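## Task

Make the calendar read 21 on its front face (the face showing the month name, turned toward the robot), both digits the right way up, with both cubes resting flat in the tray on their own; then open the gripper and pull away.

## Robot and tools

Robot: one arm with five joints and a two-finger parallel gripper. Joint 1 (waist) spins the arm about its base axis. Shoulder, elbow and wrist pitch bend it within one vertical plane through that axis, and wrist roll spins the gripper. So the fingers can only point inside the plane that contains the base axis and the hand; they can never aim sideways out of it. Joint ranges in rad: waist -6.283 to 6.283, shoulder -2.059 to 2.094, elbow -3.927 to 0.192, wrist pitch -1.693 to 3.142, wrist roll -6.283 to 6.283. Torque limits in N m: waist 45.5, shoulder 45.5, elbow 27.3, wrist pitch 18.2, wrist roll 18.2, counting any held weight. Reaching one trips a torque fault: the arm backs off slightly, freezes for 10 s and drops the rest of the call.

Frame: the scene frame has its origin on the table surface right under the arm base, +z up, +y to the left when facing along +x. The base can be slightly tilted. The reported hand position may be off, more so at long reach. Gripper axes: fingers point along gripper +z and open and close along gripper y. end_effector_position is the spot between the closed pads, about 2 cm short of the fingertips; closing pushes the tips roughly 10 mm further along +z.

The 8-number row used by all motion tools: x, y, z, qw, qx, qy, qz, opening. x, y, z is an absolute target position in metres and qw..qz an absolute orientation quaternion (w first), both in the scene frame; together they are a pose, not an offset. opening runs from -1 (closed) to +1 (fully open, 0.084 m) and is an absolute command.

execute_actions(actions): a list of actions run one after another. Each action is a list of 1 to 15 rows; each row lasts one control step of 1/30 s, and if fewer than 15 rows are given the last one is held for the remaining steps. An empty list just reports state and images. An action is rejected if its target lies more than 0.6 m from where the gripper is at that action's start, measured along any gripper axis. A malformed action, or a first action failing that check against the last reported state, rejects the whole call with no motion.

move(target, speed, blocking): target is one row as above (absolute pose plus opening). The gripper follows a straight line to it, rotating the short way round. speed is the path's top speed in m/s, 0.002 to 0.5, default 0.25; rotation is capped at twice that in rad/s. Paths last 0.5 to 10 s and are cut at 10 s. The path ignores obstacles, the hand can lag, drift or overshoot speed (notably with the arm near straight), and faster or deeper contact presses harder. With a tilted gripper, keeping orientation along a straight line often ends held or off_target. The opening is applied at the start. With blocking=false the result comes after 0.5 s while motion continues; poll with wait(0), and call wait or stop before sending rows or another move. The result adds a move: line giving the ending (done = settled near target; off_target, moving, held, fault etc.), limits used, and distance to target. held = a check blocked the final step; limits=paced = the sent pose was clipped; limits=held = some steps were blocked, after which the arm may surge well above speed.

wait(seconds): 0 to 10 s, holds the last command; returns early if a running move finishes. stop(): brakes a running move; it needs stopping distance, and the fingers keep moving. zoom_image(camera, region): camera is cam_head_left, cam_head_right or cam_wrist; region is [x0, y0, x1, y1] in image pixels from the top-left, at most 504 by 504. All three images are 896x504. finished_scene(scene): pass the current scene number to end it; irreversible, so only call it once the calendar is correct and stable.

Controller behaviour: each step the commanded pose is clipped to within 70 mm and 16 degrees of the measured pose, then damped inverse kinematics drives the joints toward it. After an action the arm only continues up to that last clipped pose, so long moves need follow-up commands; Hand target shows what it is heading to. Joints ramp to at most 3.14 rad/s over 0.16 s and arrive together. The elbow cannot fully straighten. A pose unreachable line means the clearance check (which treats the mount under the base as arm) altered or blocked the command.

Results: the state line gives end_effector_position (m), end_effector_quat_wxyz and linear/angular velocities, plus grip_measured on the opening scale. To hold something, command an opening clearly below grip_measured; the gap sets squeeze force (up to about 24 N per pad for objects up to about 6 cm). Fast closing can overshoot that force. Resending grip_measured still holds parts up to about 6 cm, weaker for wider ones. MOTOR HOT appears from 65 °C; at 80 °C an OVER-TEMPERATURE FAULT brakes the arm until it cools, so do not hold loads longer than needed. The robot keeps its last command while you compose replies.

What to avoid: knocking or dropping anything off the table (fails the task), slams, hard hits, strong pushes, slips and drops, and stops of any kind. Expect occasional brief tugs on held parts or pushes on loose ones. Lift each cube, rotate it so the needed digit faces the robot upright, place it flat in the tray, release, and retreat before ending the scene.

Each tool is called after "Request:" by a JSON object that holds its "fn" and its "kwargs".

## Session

Request:
{"fn": "move", "kwargs": {"target": [0.3,0,0.25,0,1,0,0,1], "speed": 0.4}}

Scene clock: 1.93 s.
end_effector_position=(+0.2997, -0.0016, +0.2499) grip_measured=+1.00 end_effector_quat_wxyz=(-0.004, +1.000, -0.000, -0.001) end_effector_velocity=(+0.001, +0.001, -0.001) end_effector_angular_velocity=(-0.000, +0.003, +0.004)
Joint positions: [ 0.029 -0.613 -0.546  1.163  0.001  0.084]
Joint velocities: [ 0.003  0.006 -0.001 -0.003 -0.001 -0.   ]
Motor temperatures (°C, as the motors report them): [27 31 30 34 33]
Hand target: +0.300, -0.001, +0.250; -0.004, +1.000, +0.000, -0.002
Off the commanded pose: 0.002 m, 1 deg.
move: done

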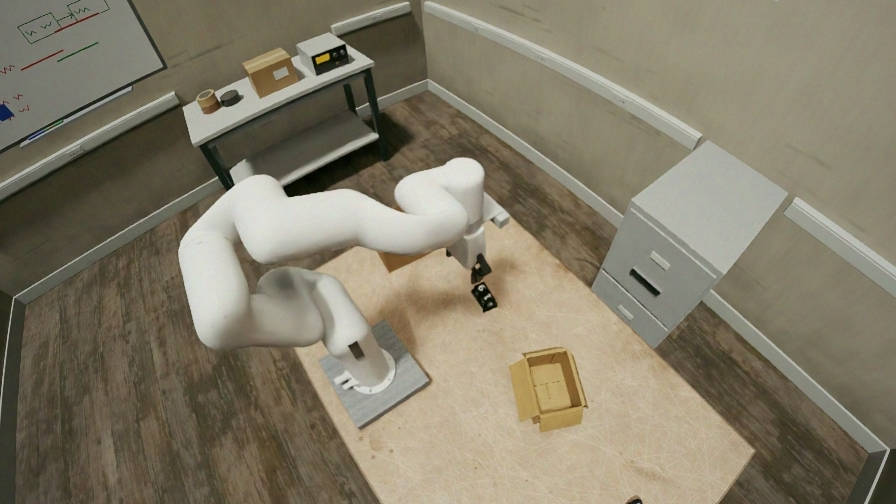

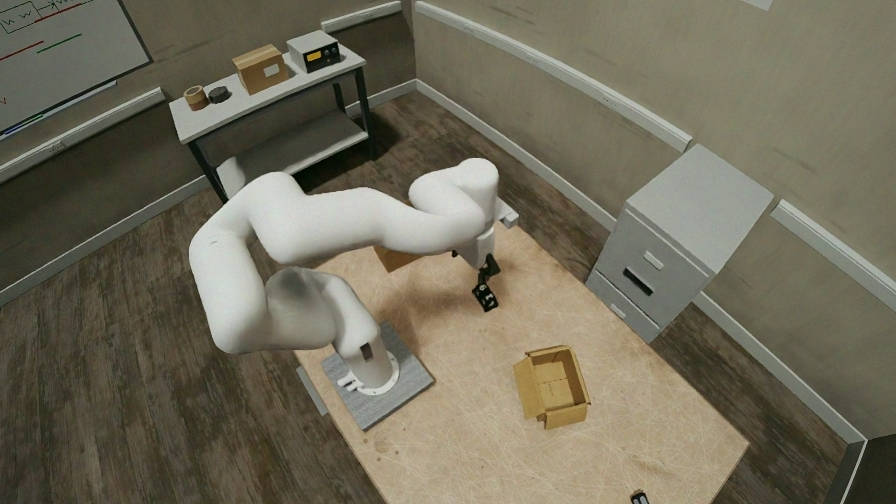

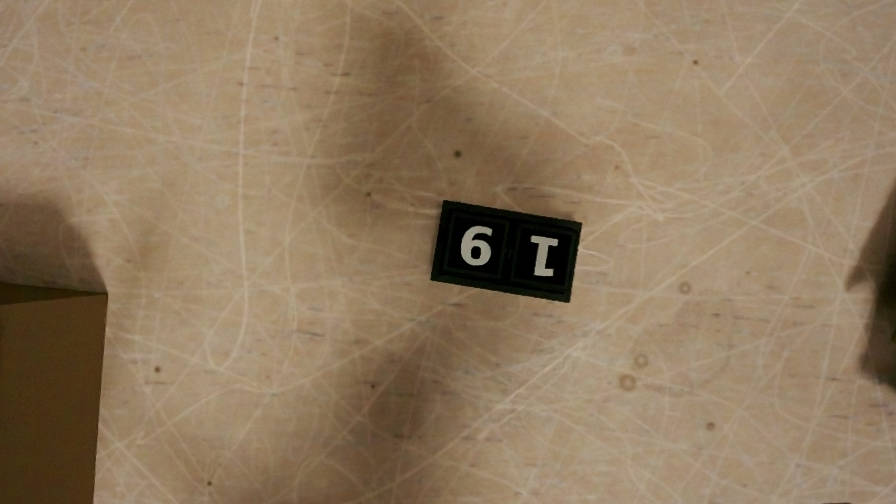

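Request:
{"fn": "move", "kwargs": {"target": [0.31,-0.06,0.13,0,0.76,0.649,0,1], "speed": 0.4}}

Scene clock: 4.33 s.
end_effector_position=(+0.3099, -0.0598, +0.1303) grip_measured=+1.00 end_effector_quat_wxyz=(-0.003, +0.761, +0.649, +0.003) end_effector_velocity=(-0.000, -0.000, -0.001) end_effector_angular_velocity=(+0.000, +0.000, +0.009)
Joint positions: [-0.16  -0.337 -0.377  0.713 -1.601  0.084]
Joint velocities: [-0.     0.003  0.001 -0.004 -0.01   0.   ]
Motor temperatures (°C, as the motors report them): [27 31 30 34 33]
Hand target: +0.310, -0.060, +0.130; -0.003, +0.760, +0.649, +0.003
Off the commanded pose: 0.000 m, 0 deg.
move: done

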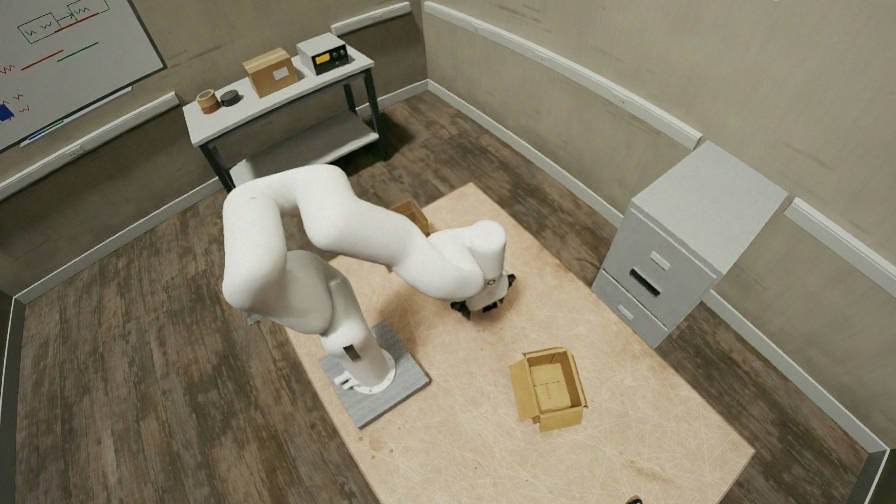

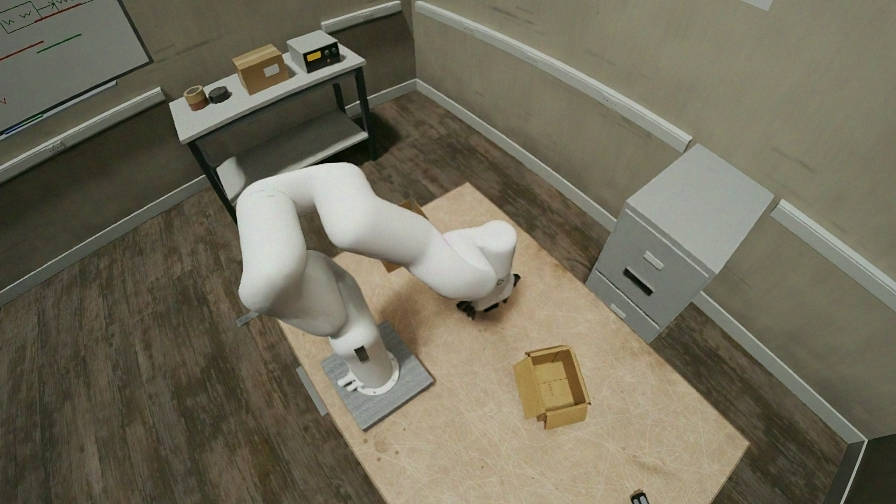

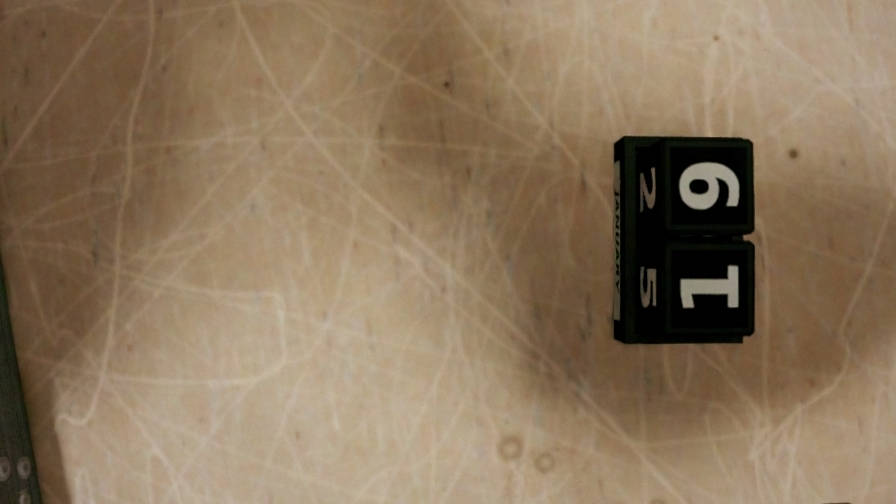

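Request:
{"fn": "move", "kwargs": {"target": [0.37,-0.011,0.09,0,0.766,0.643,0,0.4]}}

Scene clock: 5.43 s.
end_effector_position=(+0.3700, -0.0115, +0.0903) grip_measured=+0.39 end_effector_quat_wxyz=(-0.003, +0.766, +0.643, +0.003) end_effector_velocity=(+0.002, +0.002, -0.001) end_effector_angular_velocity=(+0.000, +0.001, +0.001)
Joint positions: [-0.002 -0.027 -0.537  0.564 -1.426  0.061]
Joint velocities: [ 0.004  0.008 -0.006 -0.001  0.003 -0.   ]
Motor temperatures (°C, as the motors report them): [27 31 30 34 33]
Hand target: +0.370, -0.011, +0.090; -0.003, +0.766, +0.643, +0.003
Off the commanded pose: 0.001 m, 0 deg.
move: done

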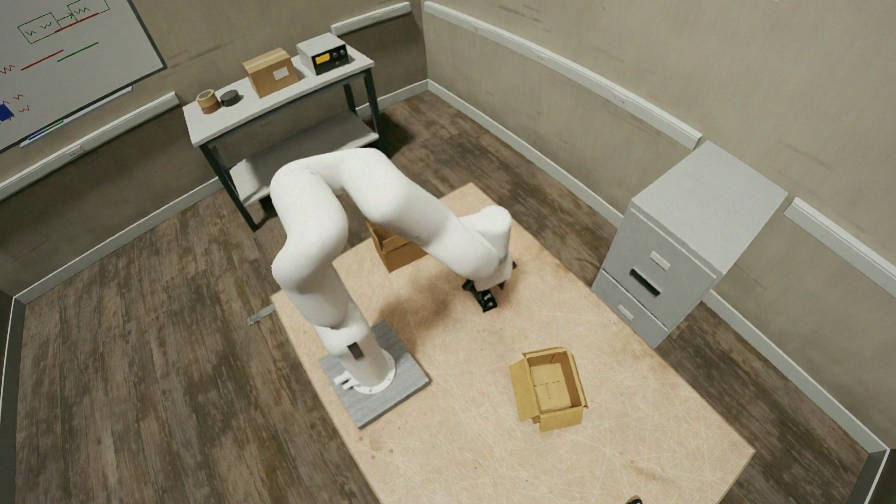

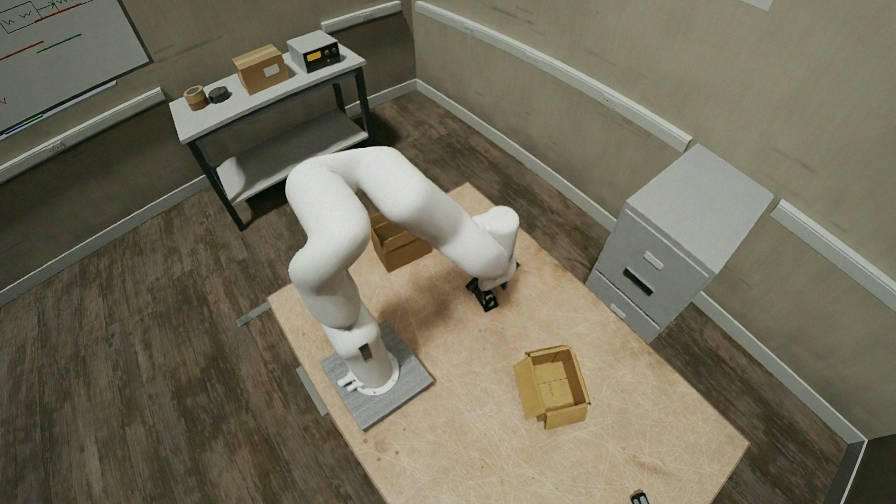

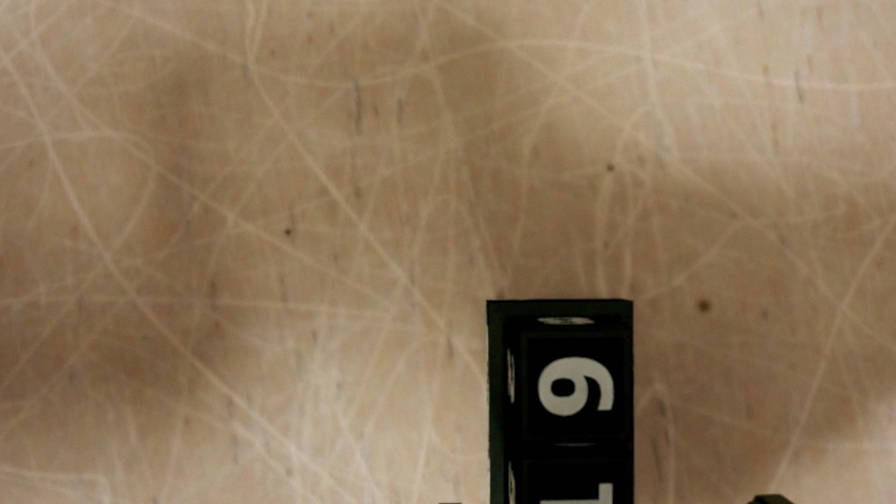

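Request:
{"fn": "move", "kwargs": {"target": [0.37,-0.011,0.039,0,0.766,0.643,0,0.4], "speed": 0.08}}

Request:
{"fn": "move", "kwargs": {"target": [0.37,-0.011,0.039,0,0.766,0.643,0,-0.7]}}

Request:
{"fn": "move", "kwargs": {"target": [0.37,-0.011,0.1,0,0.766,0.643,0,-0.7], "speed": 0.1}}

Request:
{"fn": "move", "kwargs": {"target": [0.45,0,0.09,0,0.707,-0.707,0,-0.7], "speed": 0.5}}

Request:
{"fn": "move", "kwargs": {"target": [0.45,0,0.032,0,0.707,-0.707,0,-0.7], "speed": 0.05}}

Request:
{"fn": "move", "kwargs": {"target": [0.45,0,0.032,0,0.707,-0.707,0,0.3]}}

Request:
{"fn": "move", "kwargs": {"target": [0.45,0,0.08,0,0.707,-0.707,0,0.3]}}

Request:
{"fn": "move", "kwargs": {"target": [0.456,0,0.08,0,0.94,0,-0.342,0.5], "speed": 0.4}}

Scene clock: 6.97 s.
end_effector_position=(+0.3702, -0.0110, +0.0394) grip_measured=+0.39 end_effector_quat_wxyz=(-0.003, +0.766, +0.643, +0.003) end_effector_velocity=(-0.000, +0.000, -0.002) end_effector_angular_velocity=(-0.000, -0.000, +0.000)
Joint positions: [-0.002  0.14  -0.529  0.389 -1.426  0.061]
Joint velocities: [ 0.001  0.006  0.    -0.007  0.001 -0.   ]
Motor temperatures (°C, as the motors report them): [27 31 30 34 33]
Hand target: +0.370, -0.011, +0.039; -0.003, +0.766, +0.643, +0.003
Off the commanded pose: 0.000 m, 0 deg.
move: done

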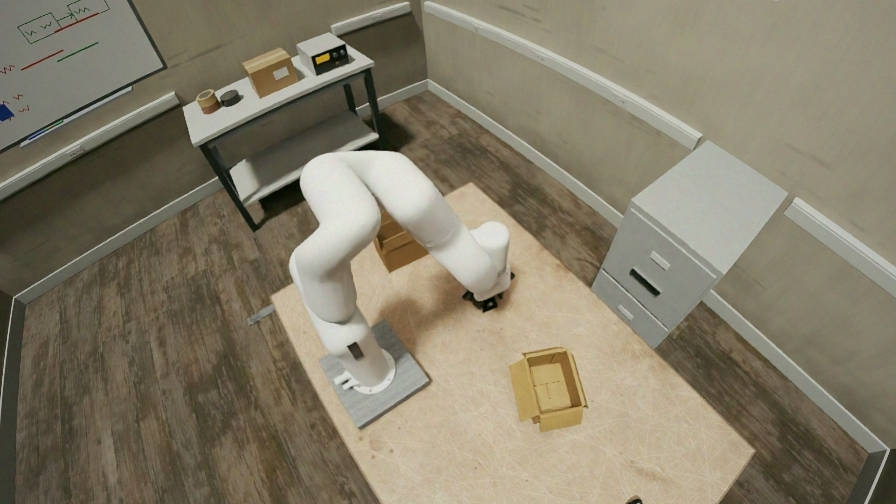

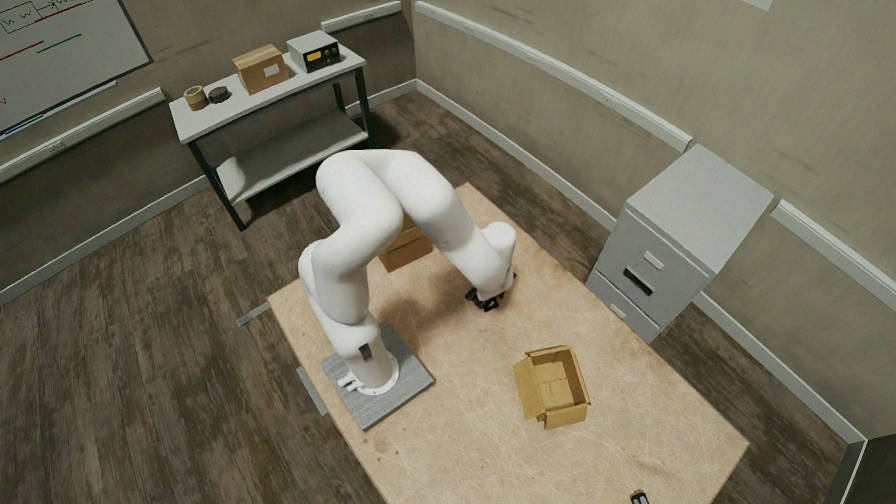

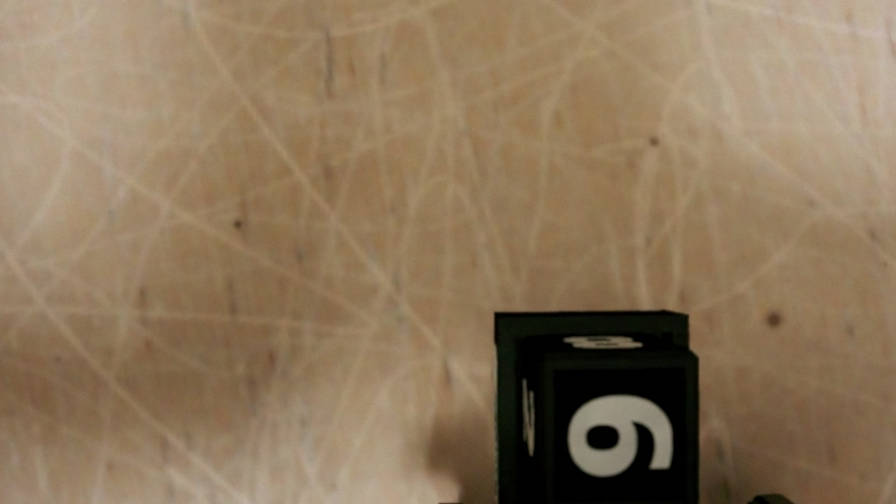

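Scene clock: 7.67 s.
end_effector_position=(+0.3703, -0.0110, +0.0393) grip_measured=-0.29 end_effector_quat_wxyz=(-0.003, +0.766, +0.643, +0.003) end_effector_velocity=(+0.000, -0.000, -0.000) end_effector_angular_velocity=(-0.000, -0.000, +0.001)
Joint positions: [-0.002  0.141 -0.53   0.389 -1.426  0.031]
Joint velocities: [-0.     0.    -0.    -0.    -0.002  0.   ]
Motor temperatures (°C, as the motors report them): [27 31 30 34 33]
Hand target: +0.370, -0.011, +0.039; -0.003, +0.766, +0.643, +0.003
Off the commanded pose: 0.000 m, 0 deg.
move: done

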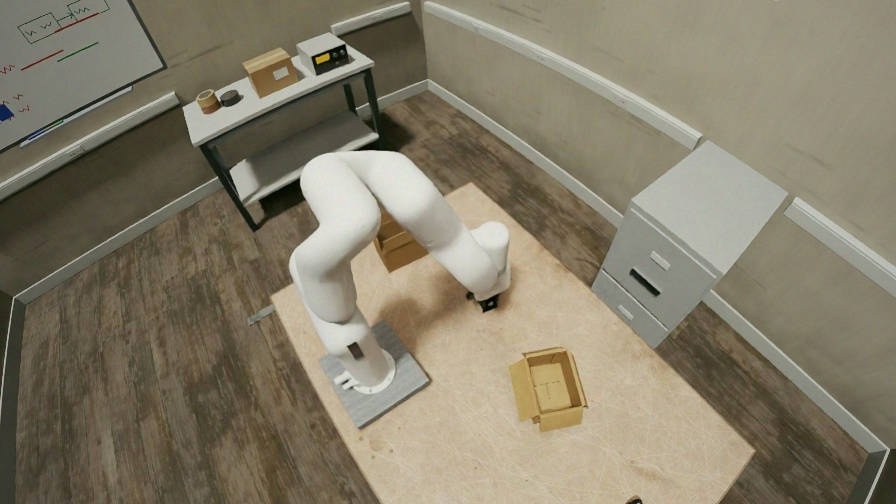

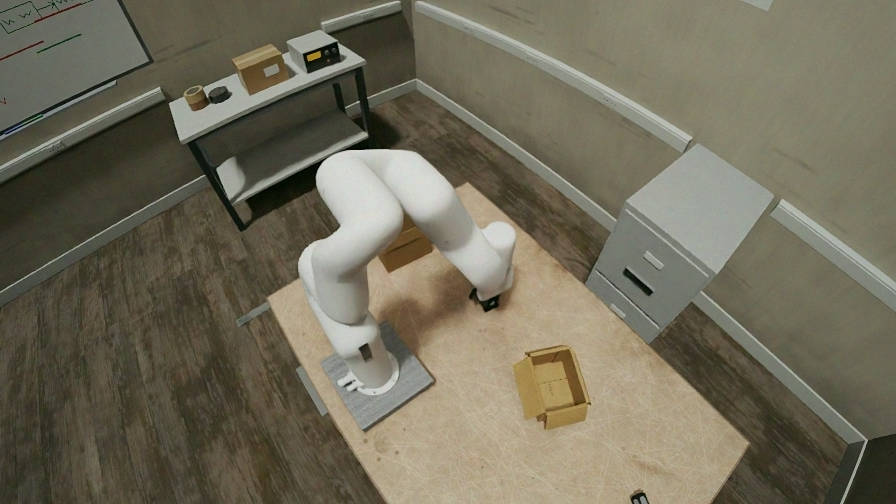

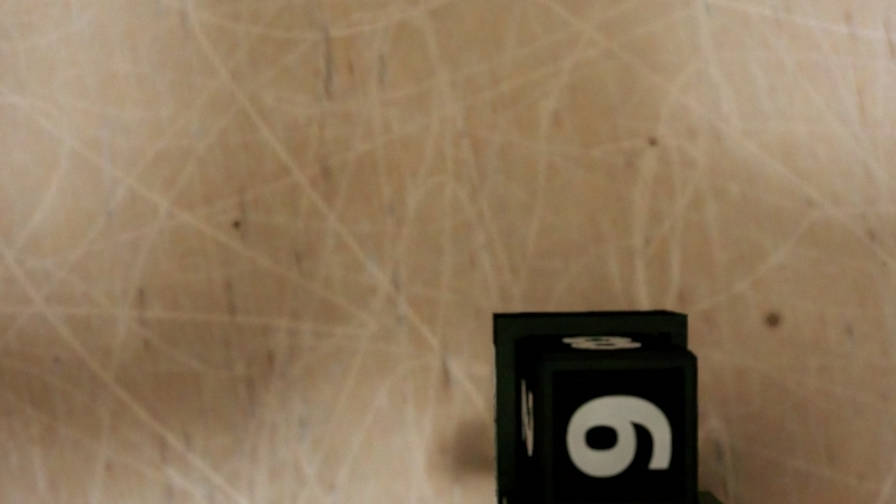

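Scene clock: 8.67 s.
end_effector_position=(+0.3698, -0.0110, +0.0995) grip_measured=-0.29 end_effector_quat_wxyz=(-0.003, +0.766, +0.643, +0.003) end_effector_velocity=(+0.000, +0.000, +0.003) end_effector_angular_velocity=(+0.000, +0.000, +0.001)
Joint positions: [-0.    -0.054 -0.542  0.597 -1.425  0.031]
Joint velocities: [ 0.    -0.007 -0.003  0.01  -0.    -0.   ]
Motor temperatures (°C, as the motors report them): [27 31 30 34 33]
Hand target: +0.370, -0.011, +0.100; -0.003, +0.766, +0.643, +0.003
Off the commanded pose: 0.001 m, 0 deg.
move: done

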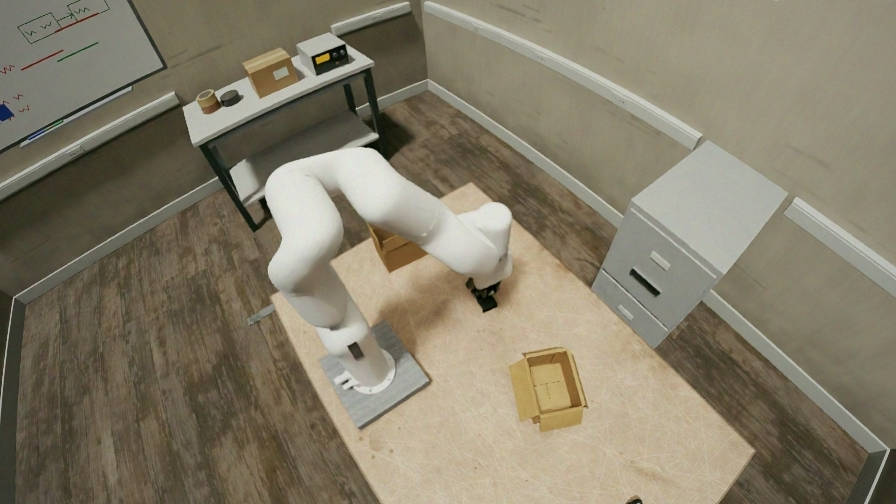

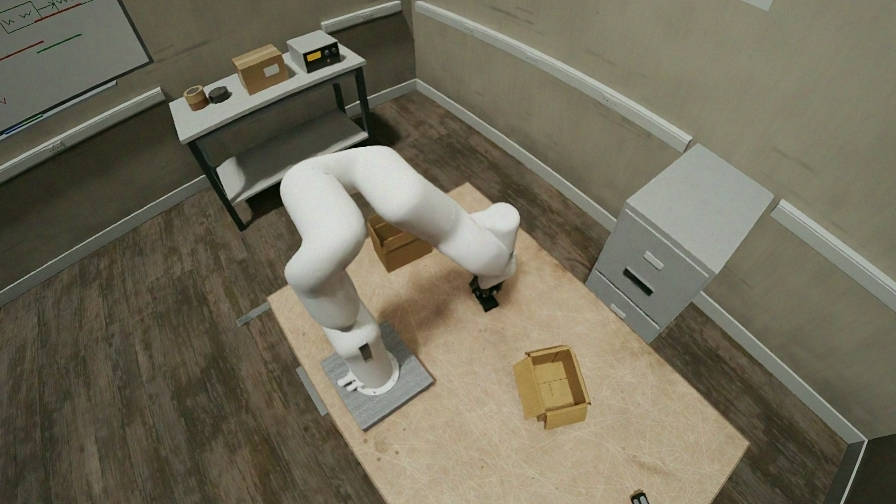

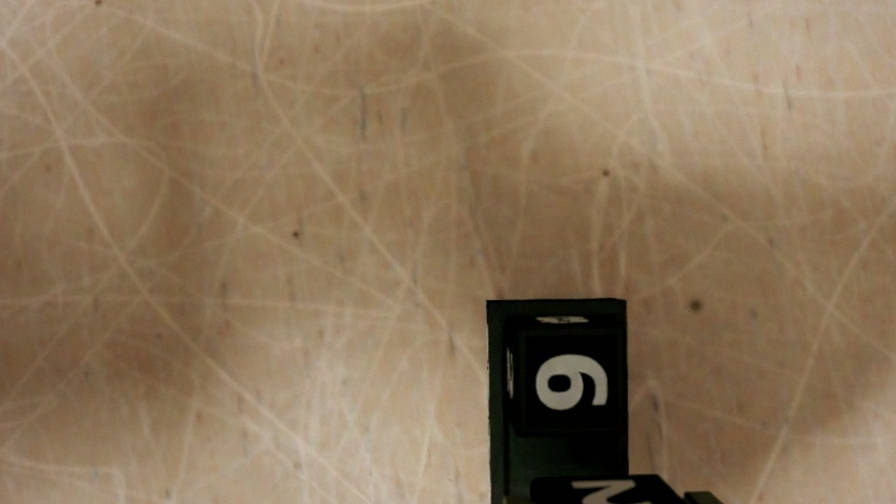

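Scene clock: 12.23 s.
end_effector_position=(+0.4500, -0.0002, +0.0900) grip_measured=-0.29 end_effector_quat_wxyz=(-0.003, +0.707, -0.707, -0.003) end_effector_velocity=(+0.001, -0.000, +0.000) end_effector_angular_velocity=(+0.000, +0.000, -0.009)
Joint positions: [ 0.028  0.202 -0.834  0.632  1.57   0.031]
Joint velocities: [-0.001  0.001 -0.003  0.001  0.008 -0.   ]
Motor temperatures (°C, as the motors report them): [27 31 30 34 33]
Hand target: +0.450, -0.000, +0.090; -0.003, +0.707, -0.707, -0.003
Off the commanded pose: 0.000 m, 0 deg.
move: done

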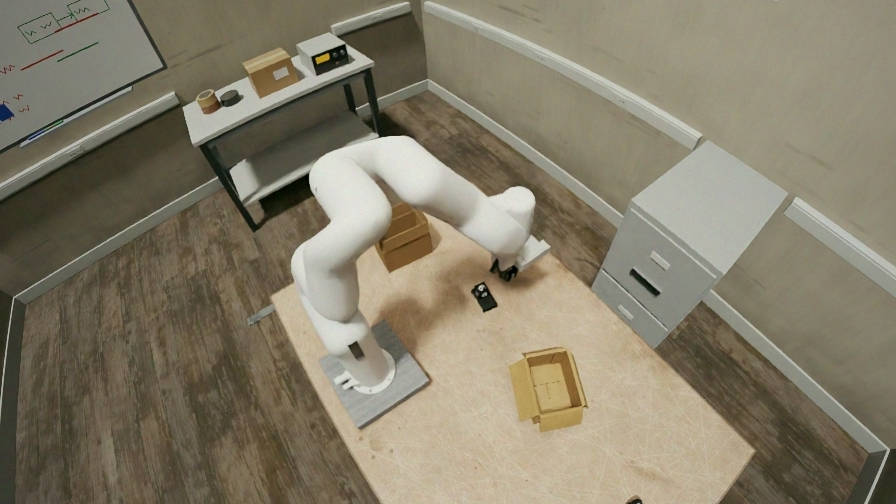

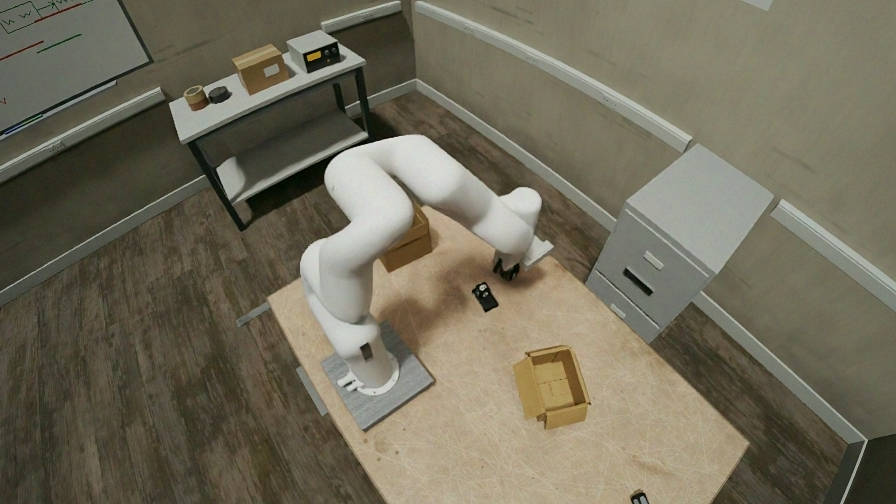

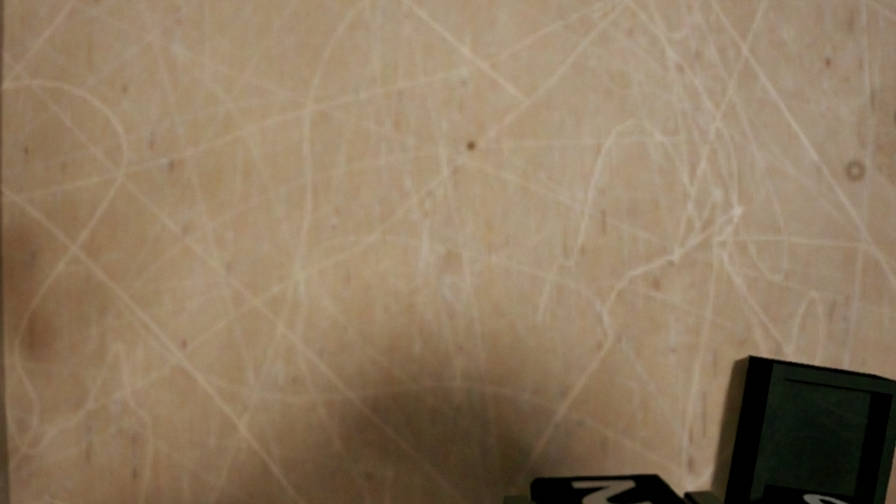

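Scene clock: 13.73 s.
end_effector_position=(+0.4501, +0.0000, +0.0323) grip_measured=-0.29 end_effector_quat_wxyz=(-0.003, +0.707, -0.707, -0.003) end_effector_velocity=(+0.000, +0.000, -0.001) end_effector_angular_velocity=(-0.000, -0.002, +0.000)
Joint positions: [ 0.028  0.353 -0.829  0.476  1.571  0.031]
Joint velocities: [ 0.001  0.003 -0.    -0.005  0.     0.   ]
Motor temperatures (°C, as the motors report them): [27 31 30 34 33]
Hand target: +0.450, -0.000, +0.032; -0.003, +0.707, -0.707, -0.003
Off the commanded pose: 0.000 m, 0 deg.
move: done

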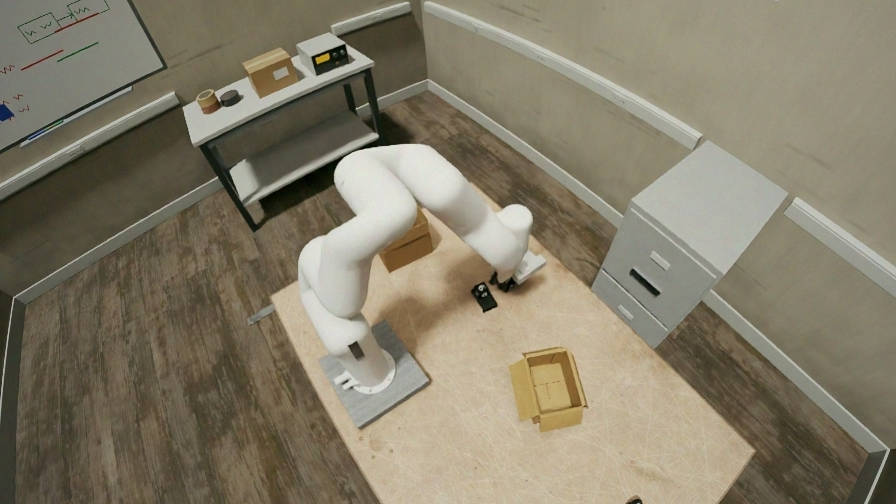

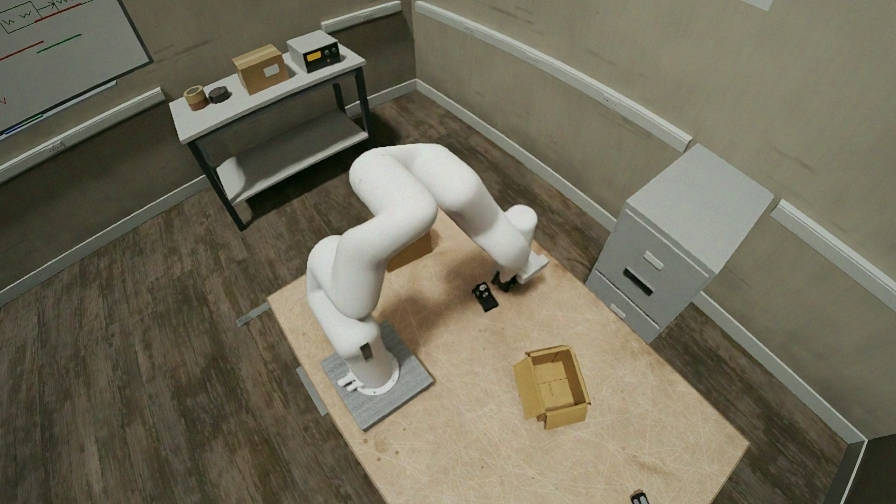

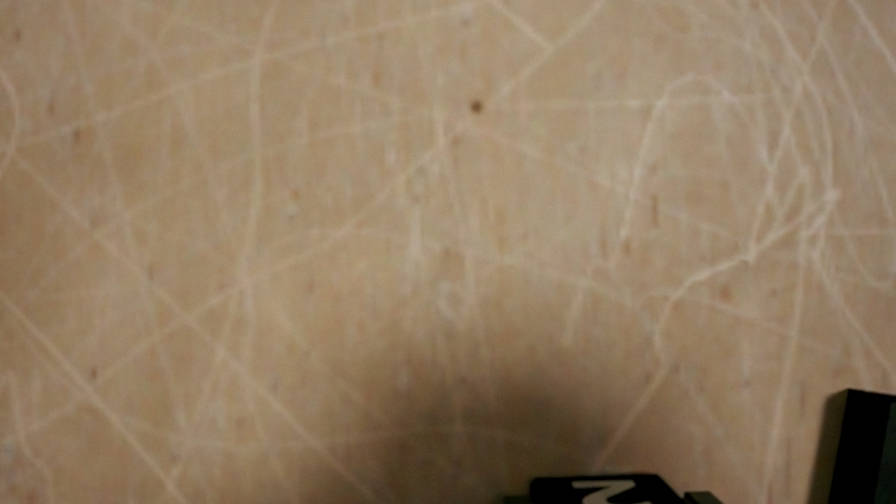

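Scene clock: 14.43 s.
end_effector_position=(+0.4500, -0.0000, +0.0320) grip_measured=+0.29 end_effector_quat_wxyz=(-0.003, +0.707, -0.707, -0.003) end_effector_velocity=(+0.000, +0.001, +0.000) end_effector_angular_velocity=(-0.000, -0.002, +0.003)
Joint positions: [ 0.028  0.354 -0.829  0.476  1.571  0.056]
Joint velocities: [ 0.002  0.    -0.    -0.001 -0.001 -0.   ]
Motor temperatures (°C, as the motors report them): [27 31 30 34 33]
Hand target: +0.450, -0.000, +0.032; -0.003, +0.707, -0.707, -0.003
Off the commanded pose: 0.000 m, 0 deg.
move: done

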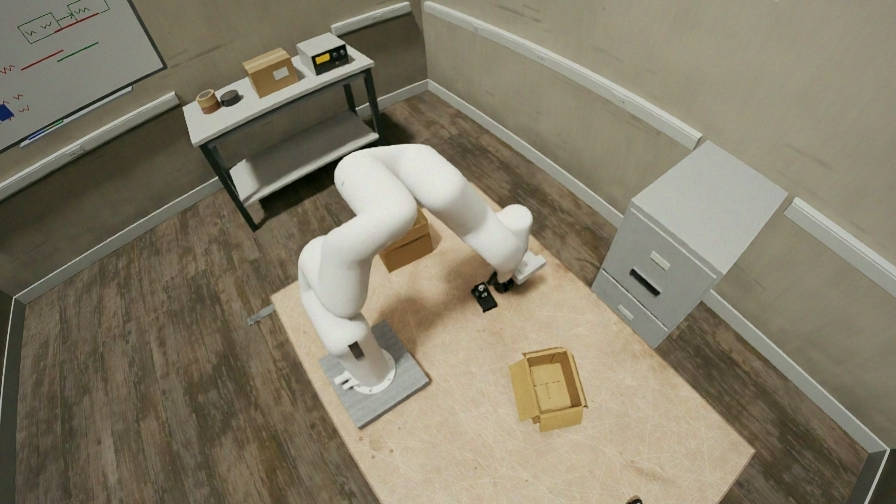

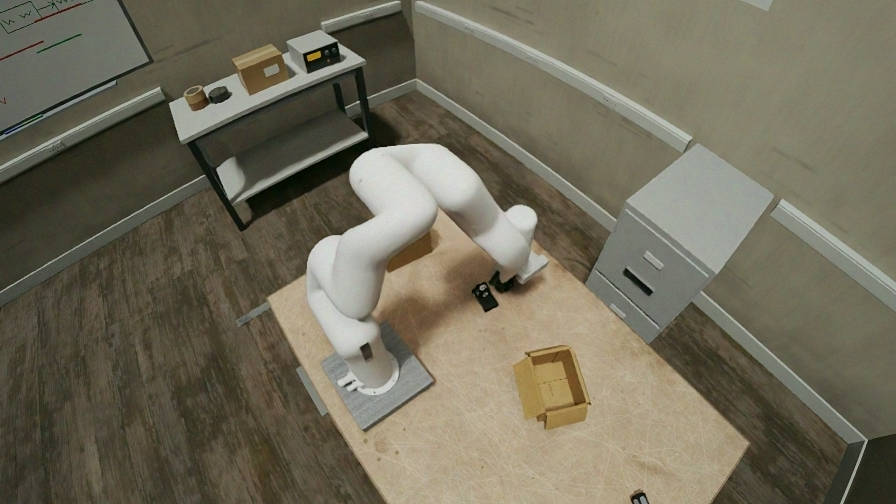

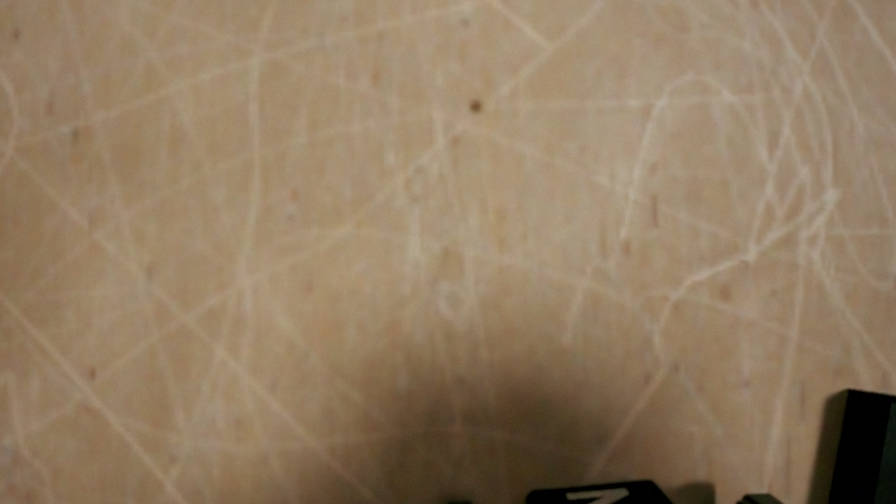

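Scene clock: 15.27 s.
end_effector_position=(+0.4497, -0.0000, +0.0795) grip_measured=+0.29 end_effector_quat_wxyz=(-0.003, +0.707, -0.707, -0.003) end_effector_velocity=(+0.001, -0.000, +0.003) end_effector_angular_velocity=(+0.000, -0.003, -0.000)
Joint positions: [ 0.029  0.228 -0.83   0.604  1.572  0.056]
Joint velocities: [-0.    -0.006 -0.002  0.005 -0.     0.   ]
Motor temperatures (°C, as the motors report them): [27 31 30 34 33]
Hand target: +0.450, -0.000, +0.080; -0.003, +0.707, -0.707, -0.003
Off the commanded pose: 0.001 m, 0 deg.
move: done

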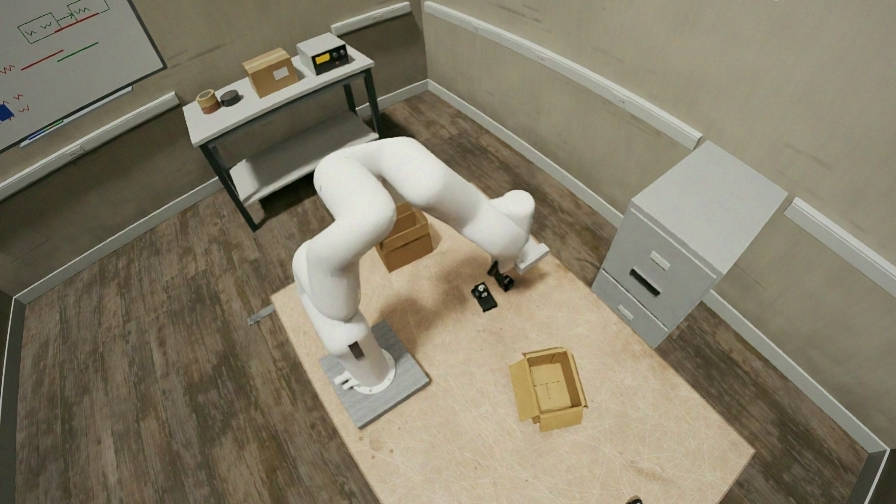

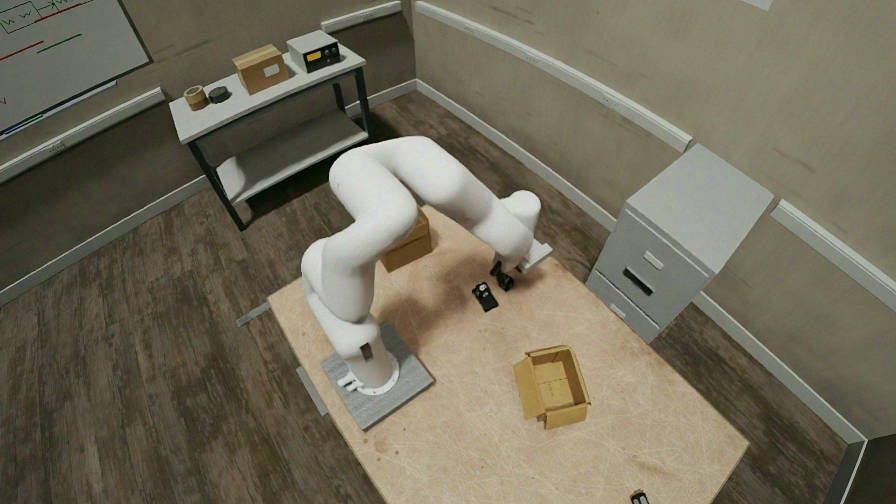

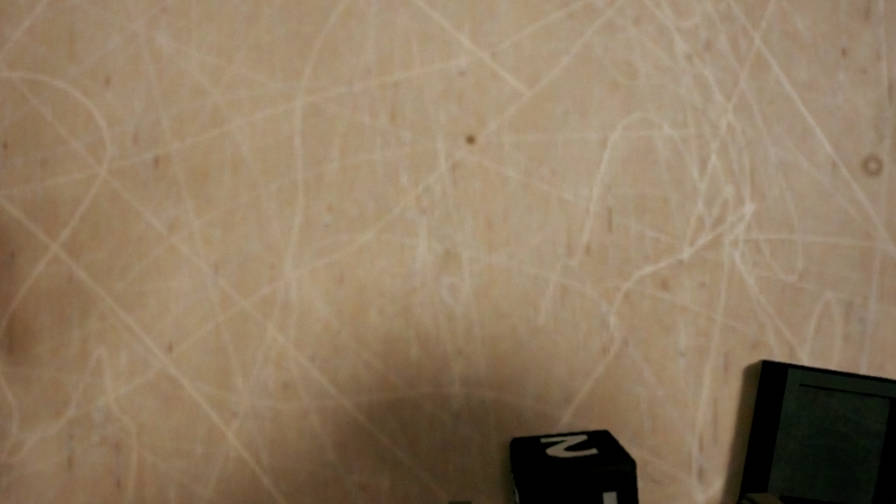

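Scene clock: 17.90 s.
end_effector_position=(+0.4561, +0.0001, +0.0806) grip_measured=+0.49 end_effector_quat_wxyz=(-0.003, +0.940, -0.001, -0.342) end_effector_velocity=(-0.000, -0.000, -0.000) end_effector_angular_velocity=(+0.004, +0.007, +0.004)
Joint positions: [ 0.029  0.789 -1.713  1.622  0.006  0.065]
Joint velocities: [-0.001  0.006 -0.008  0.009 -0.006  0.   ]
Motor temperatures (°C, as the motors report them): [27 31 30 34 33]
Hand target: +0.456, +0.000, +0.081; -0.003, +0.940, -0.001, -0.342
Off the commanded pose: 0.001 m, 0 deg.
move: done

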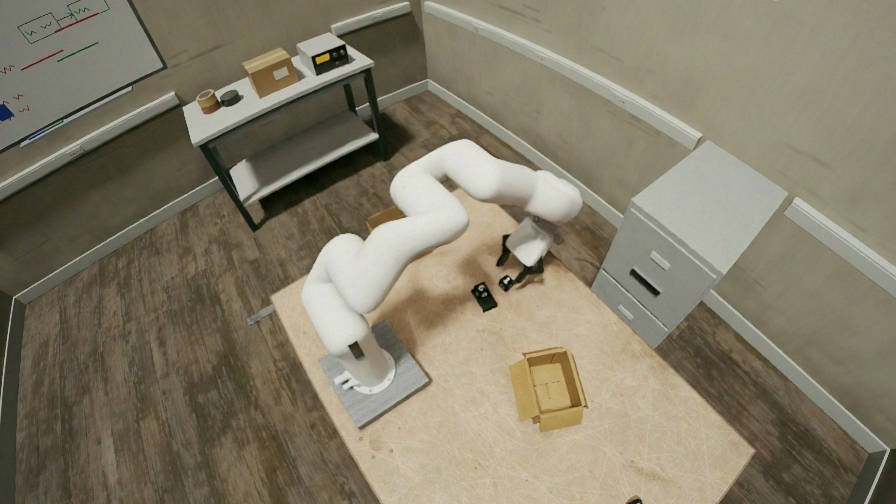

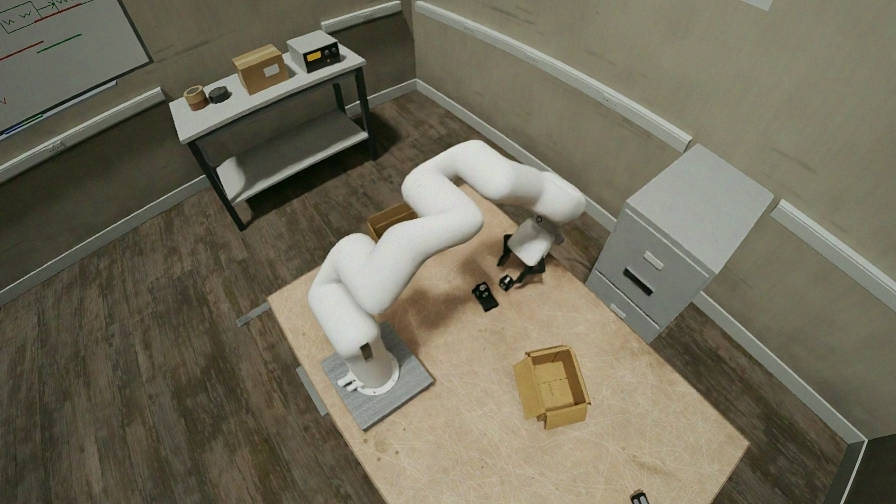

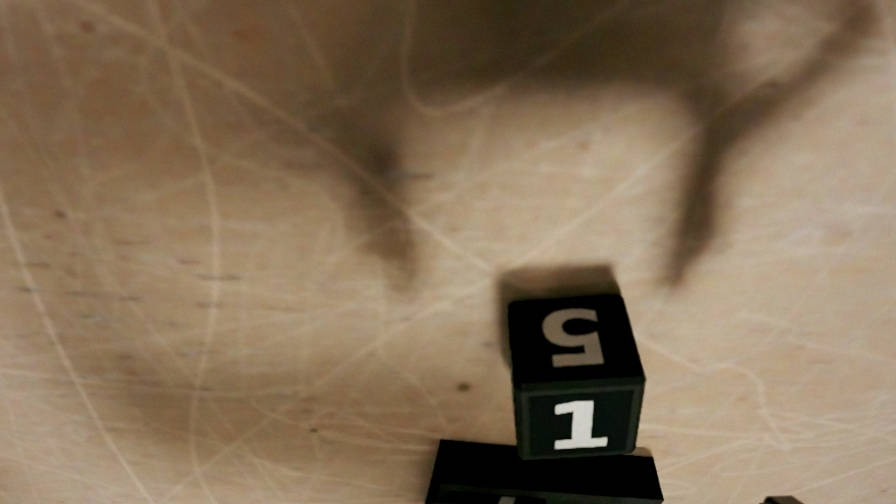

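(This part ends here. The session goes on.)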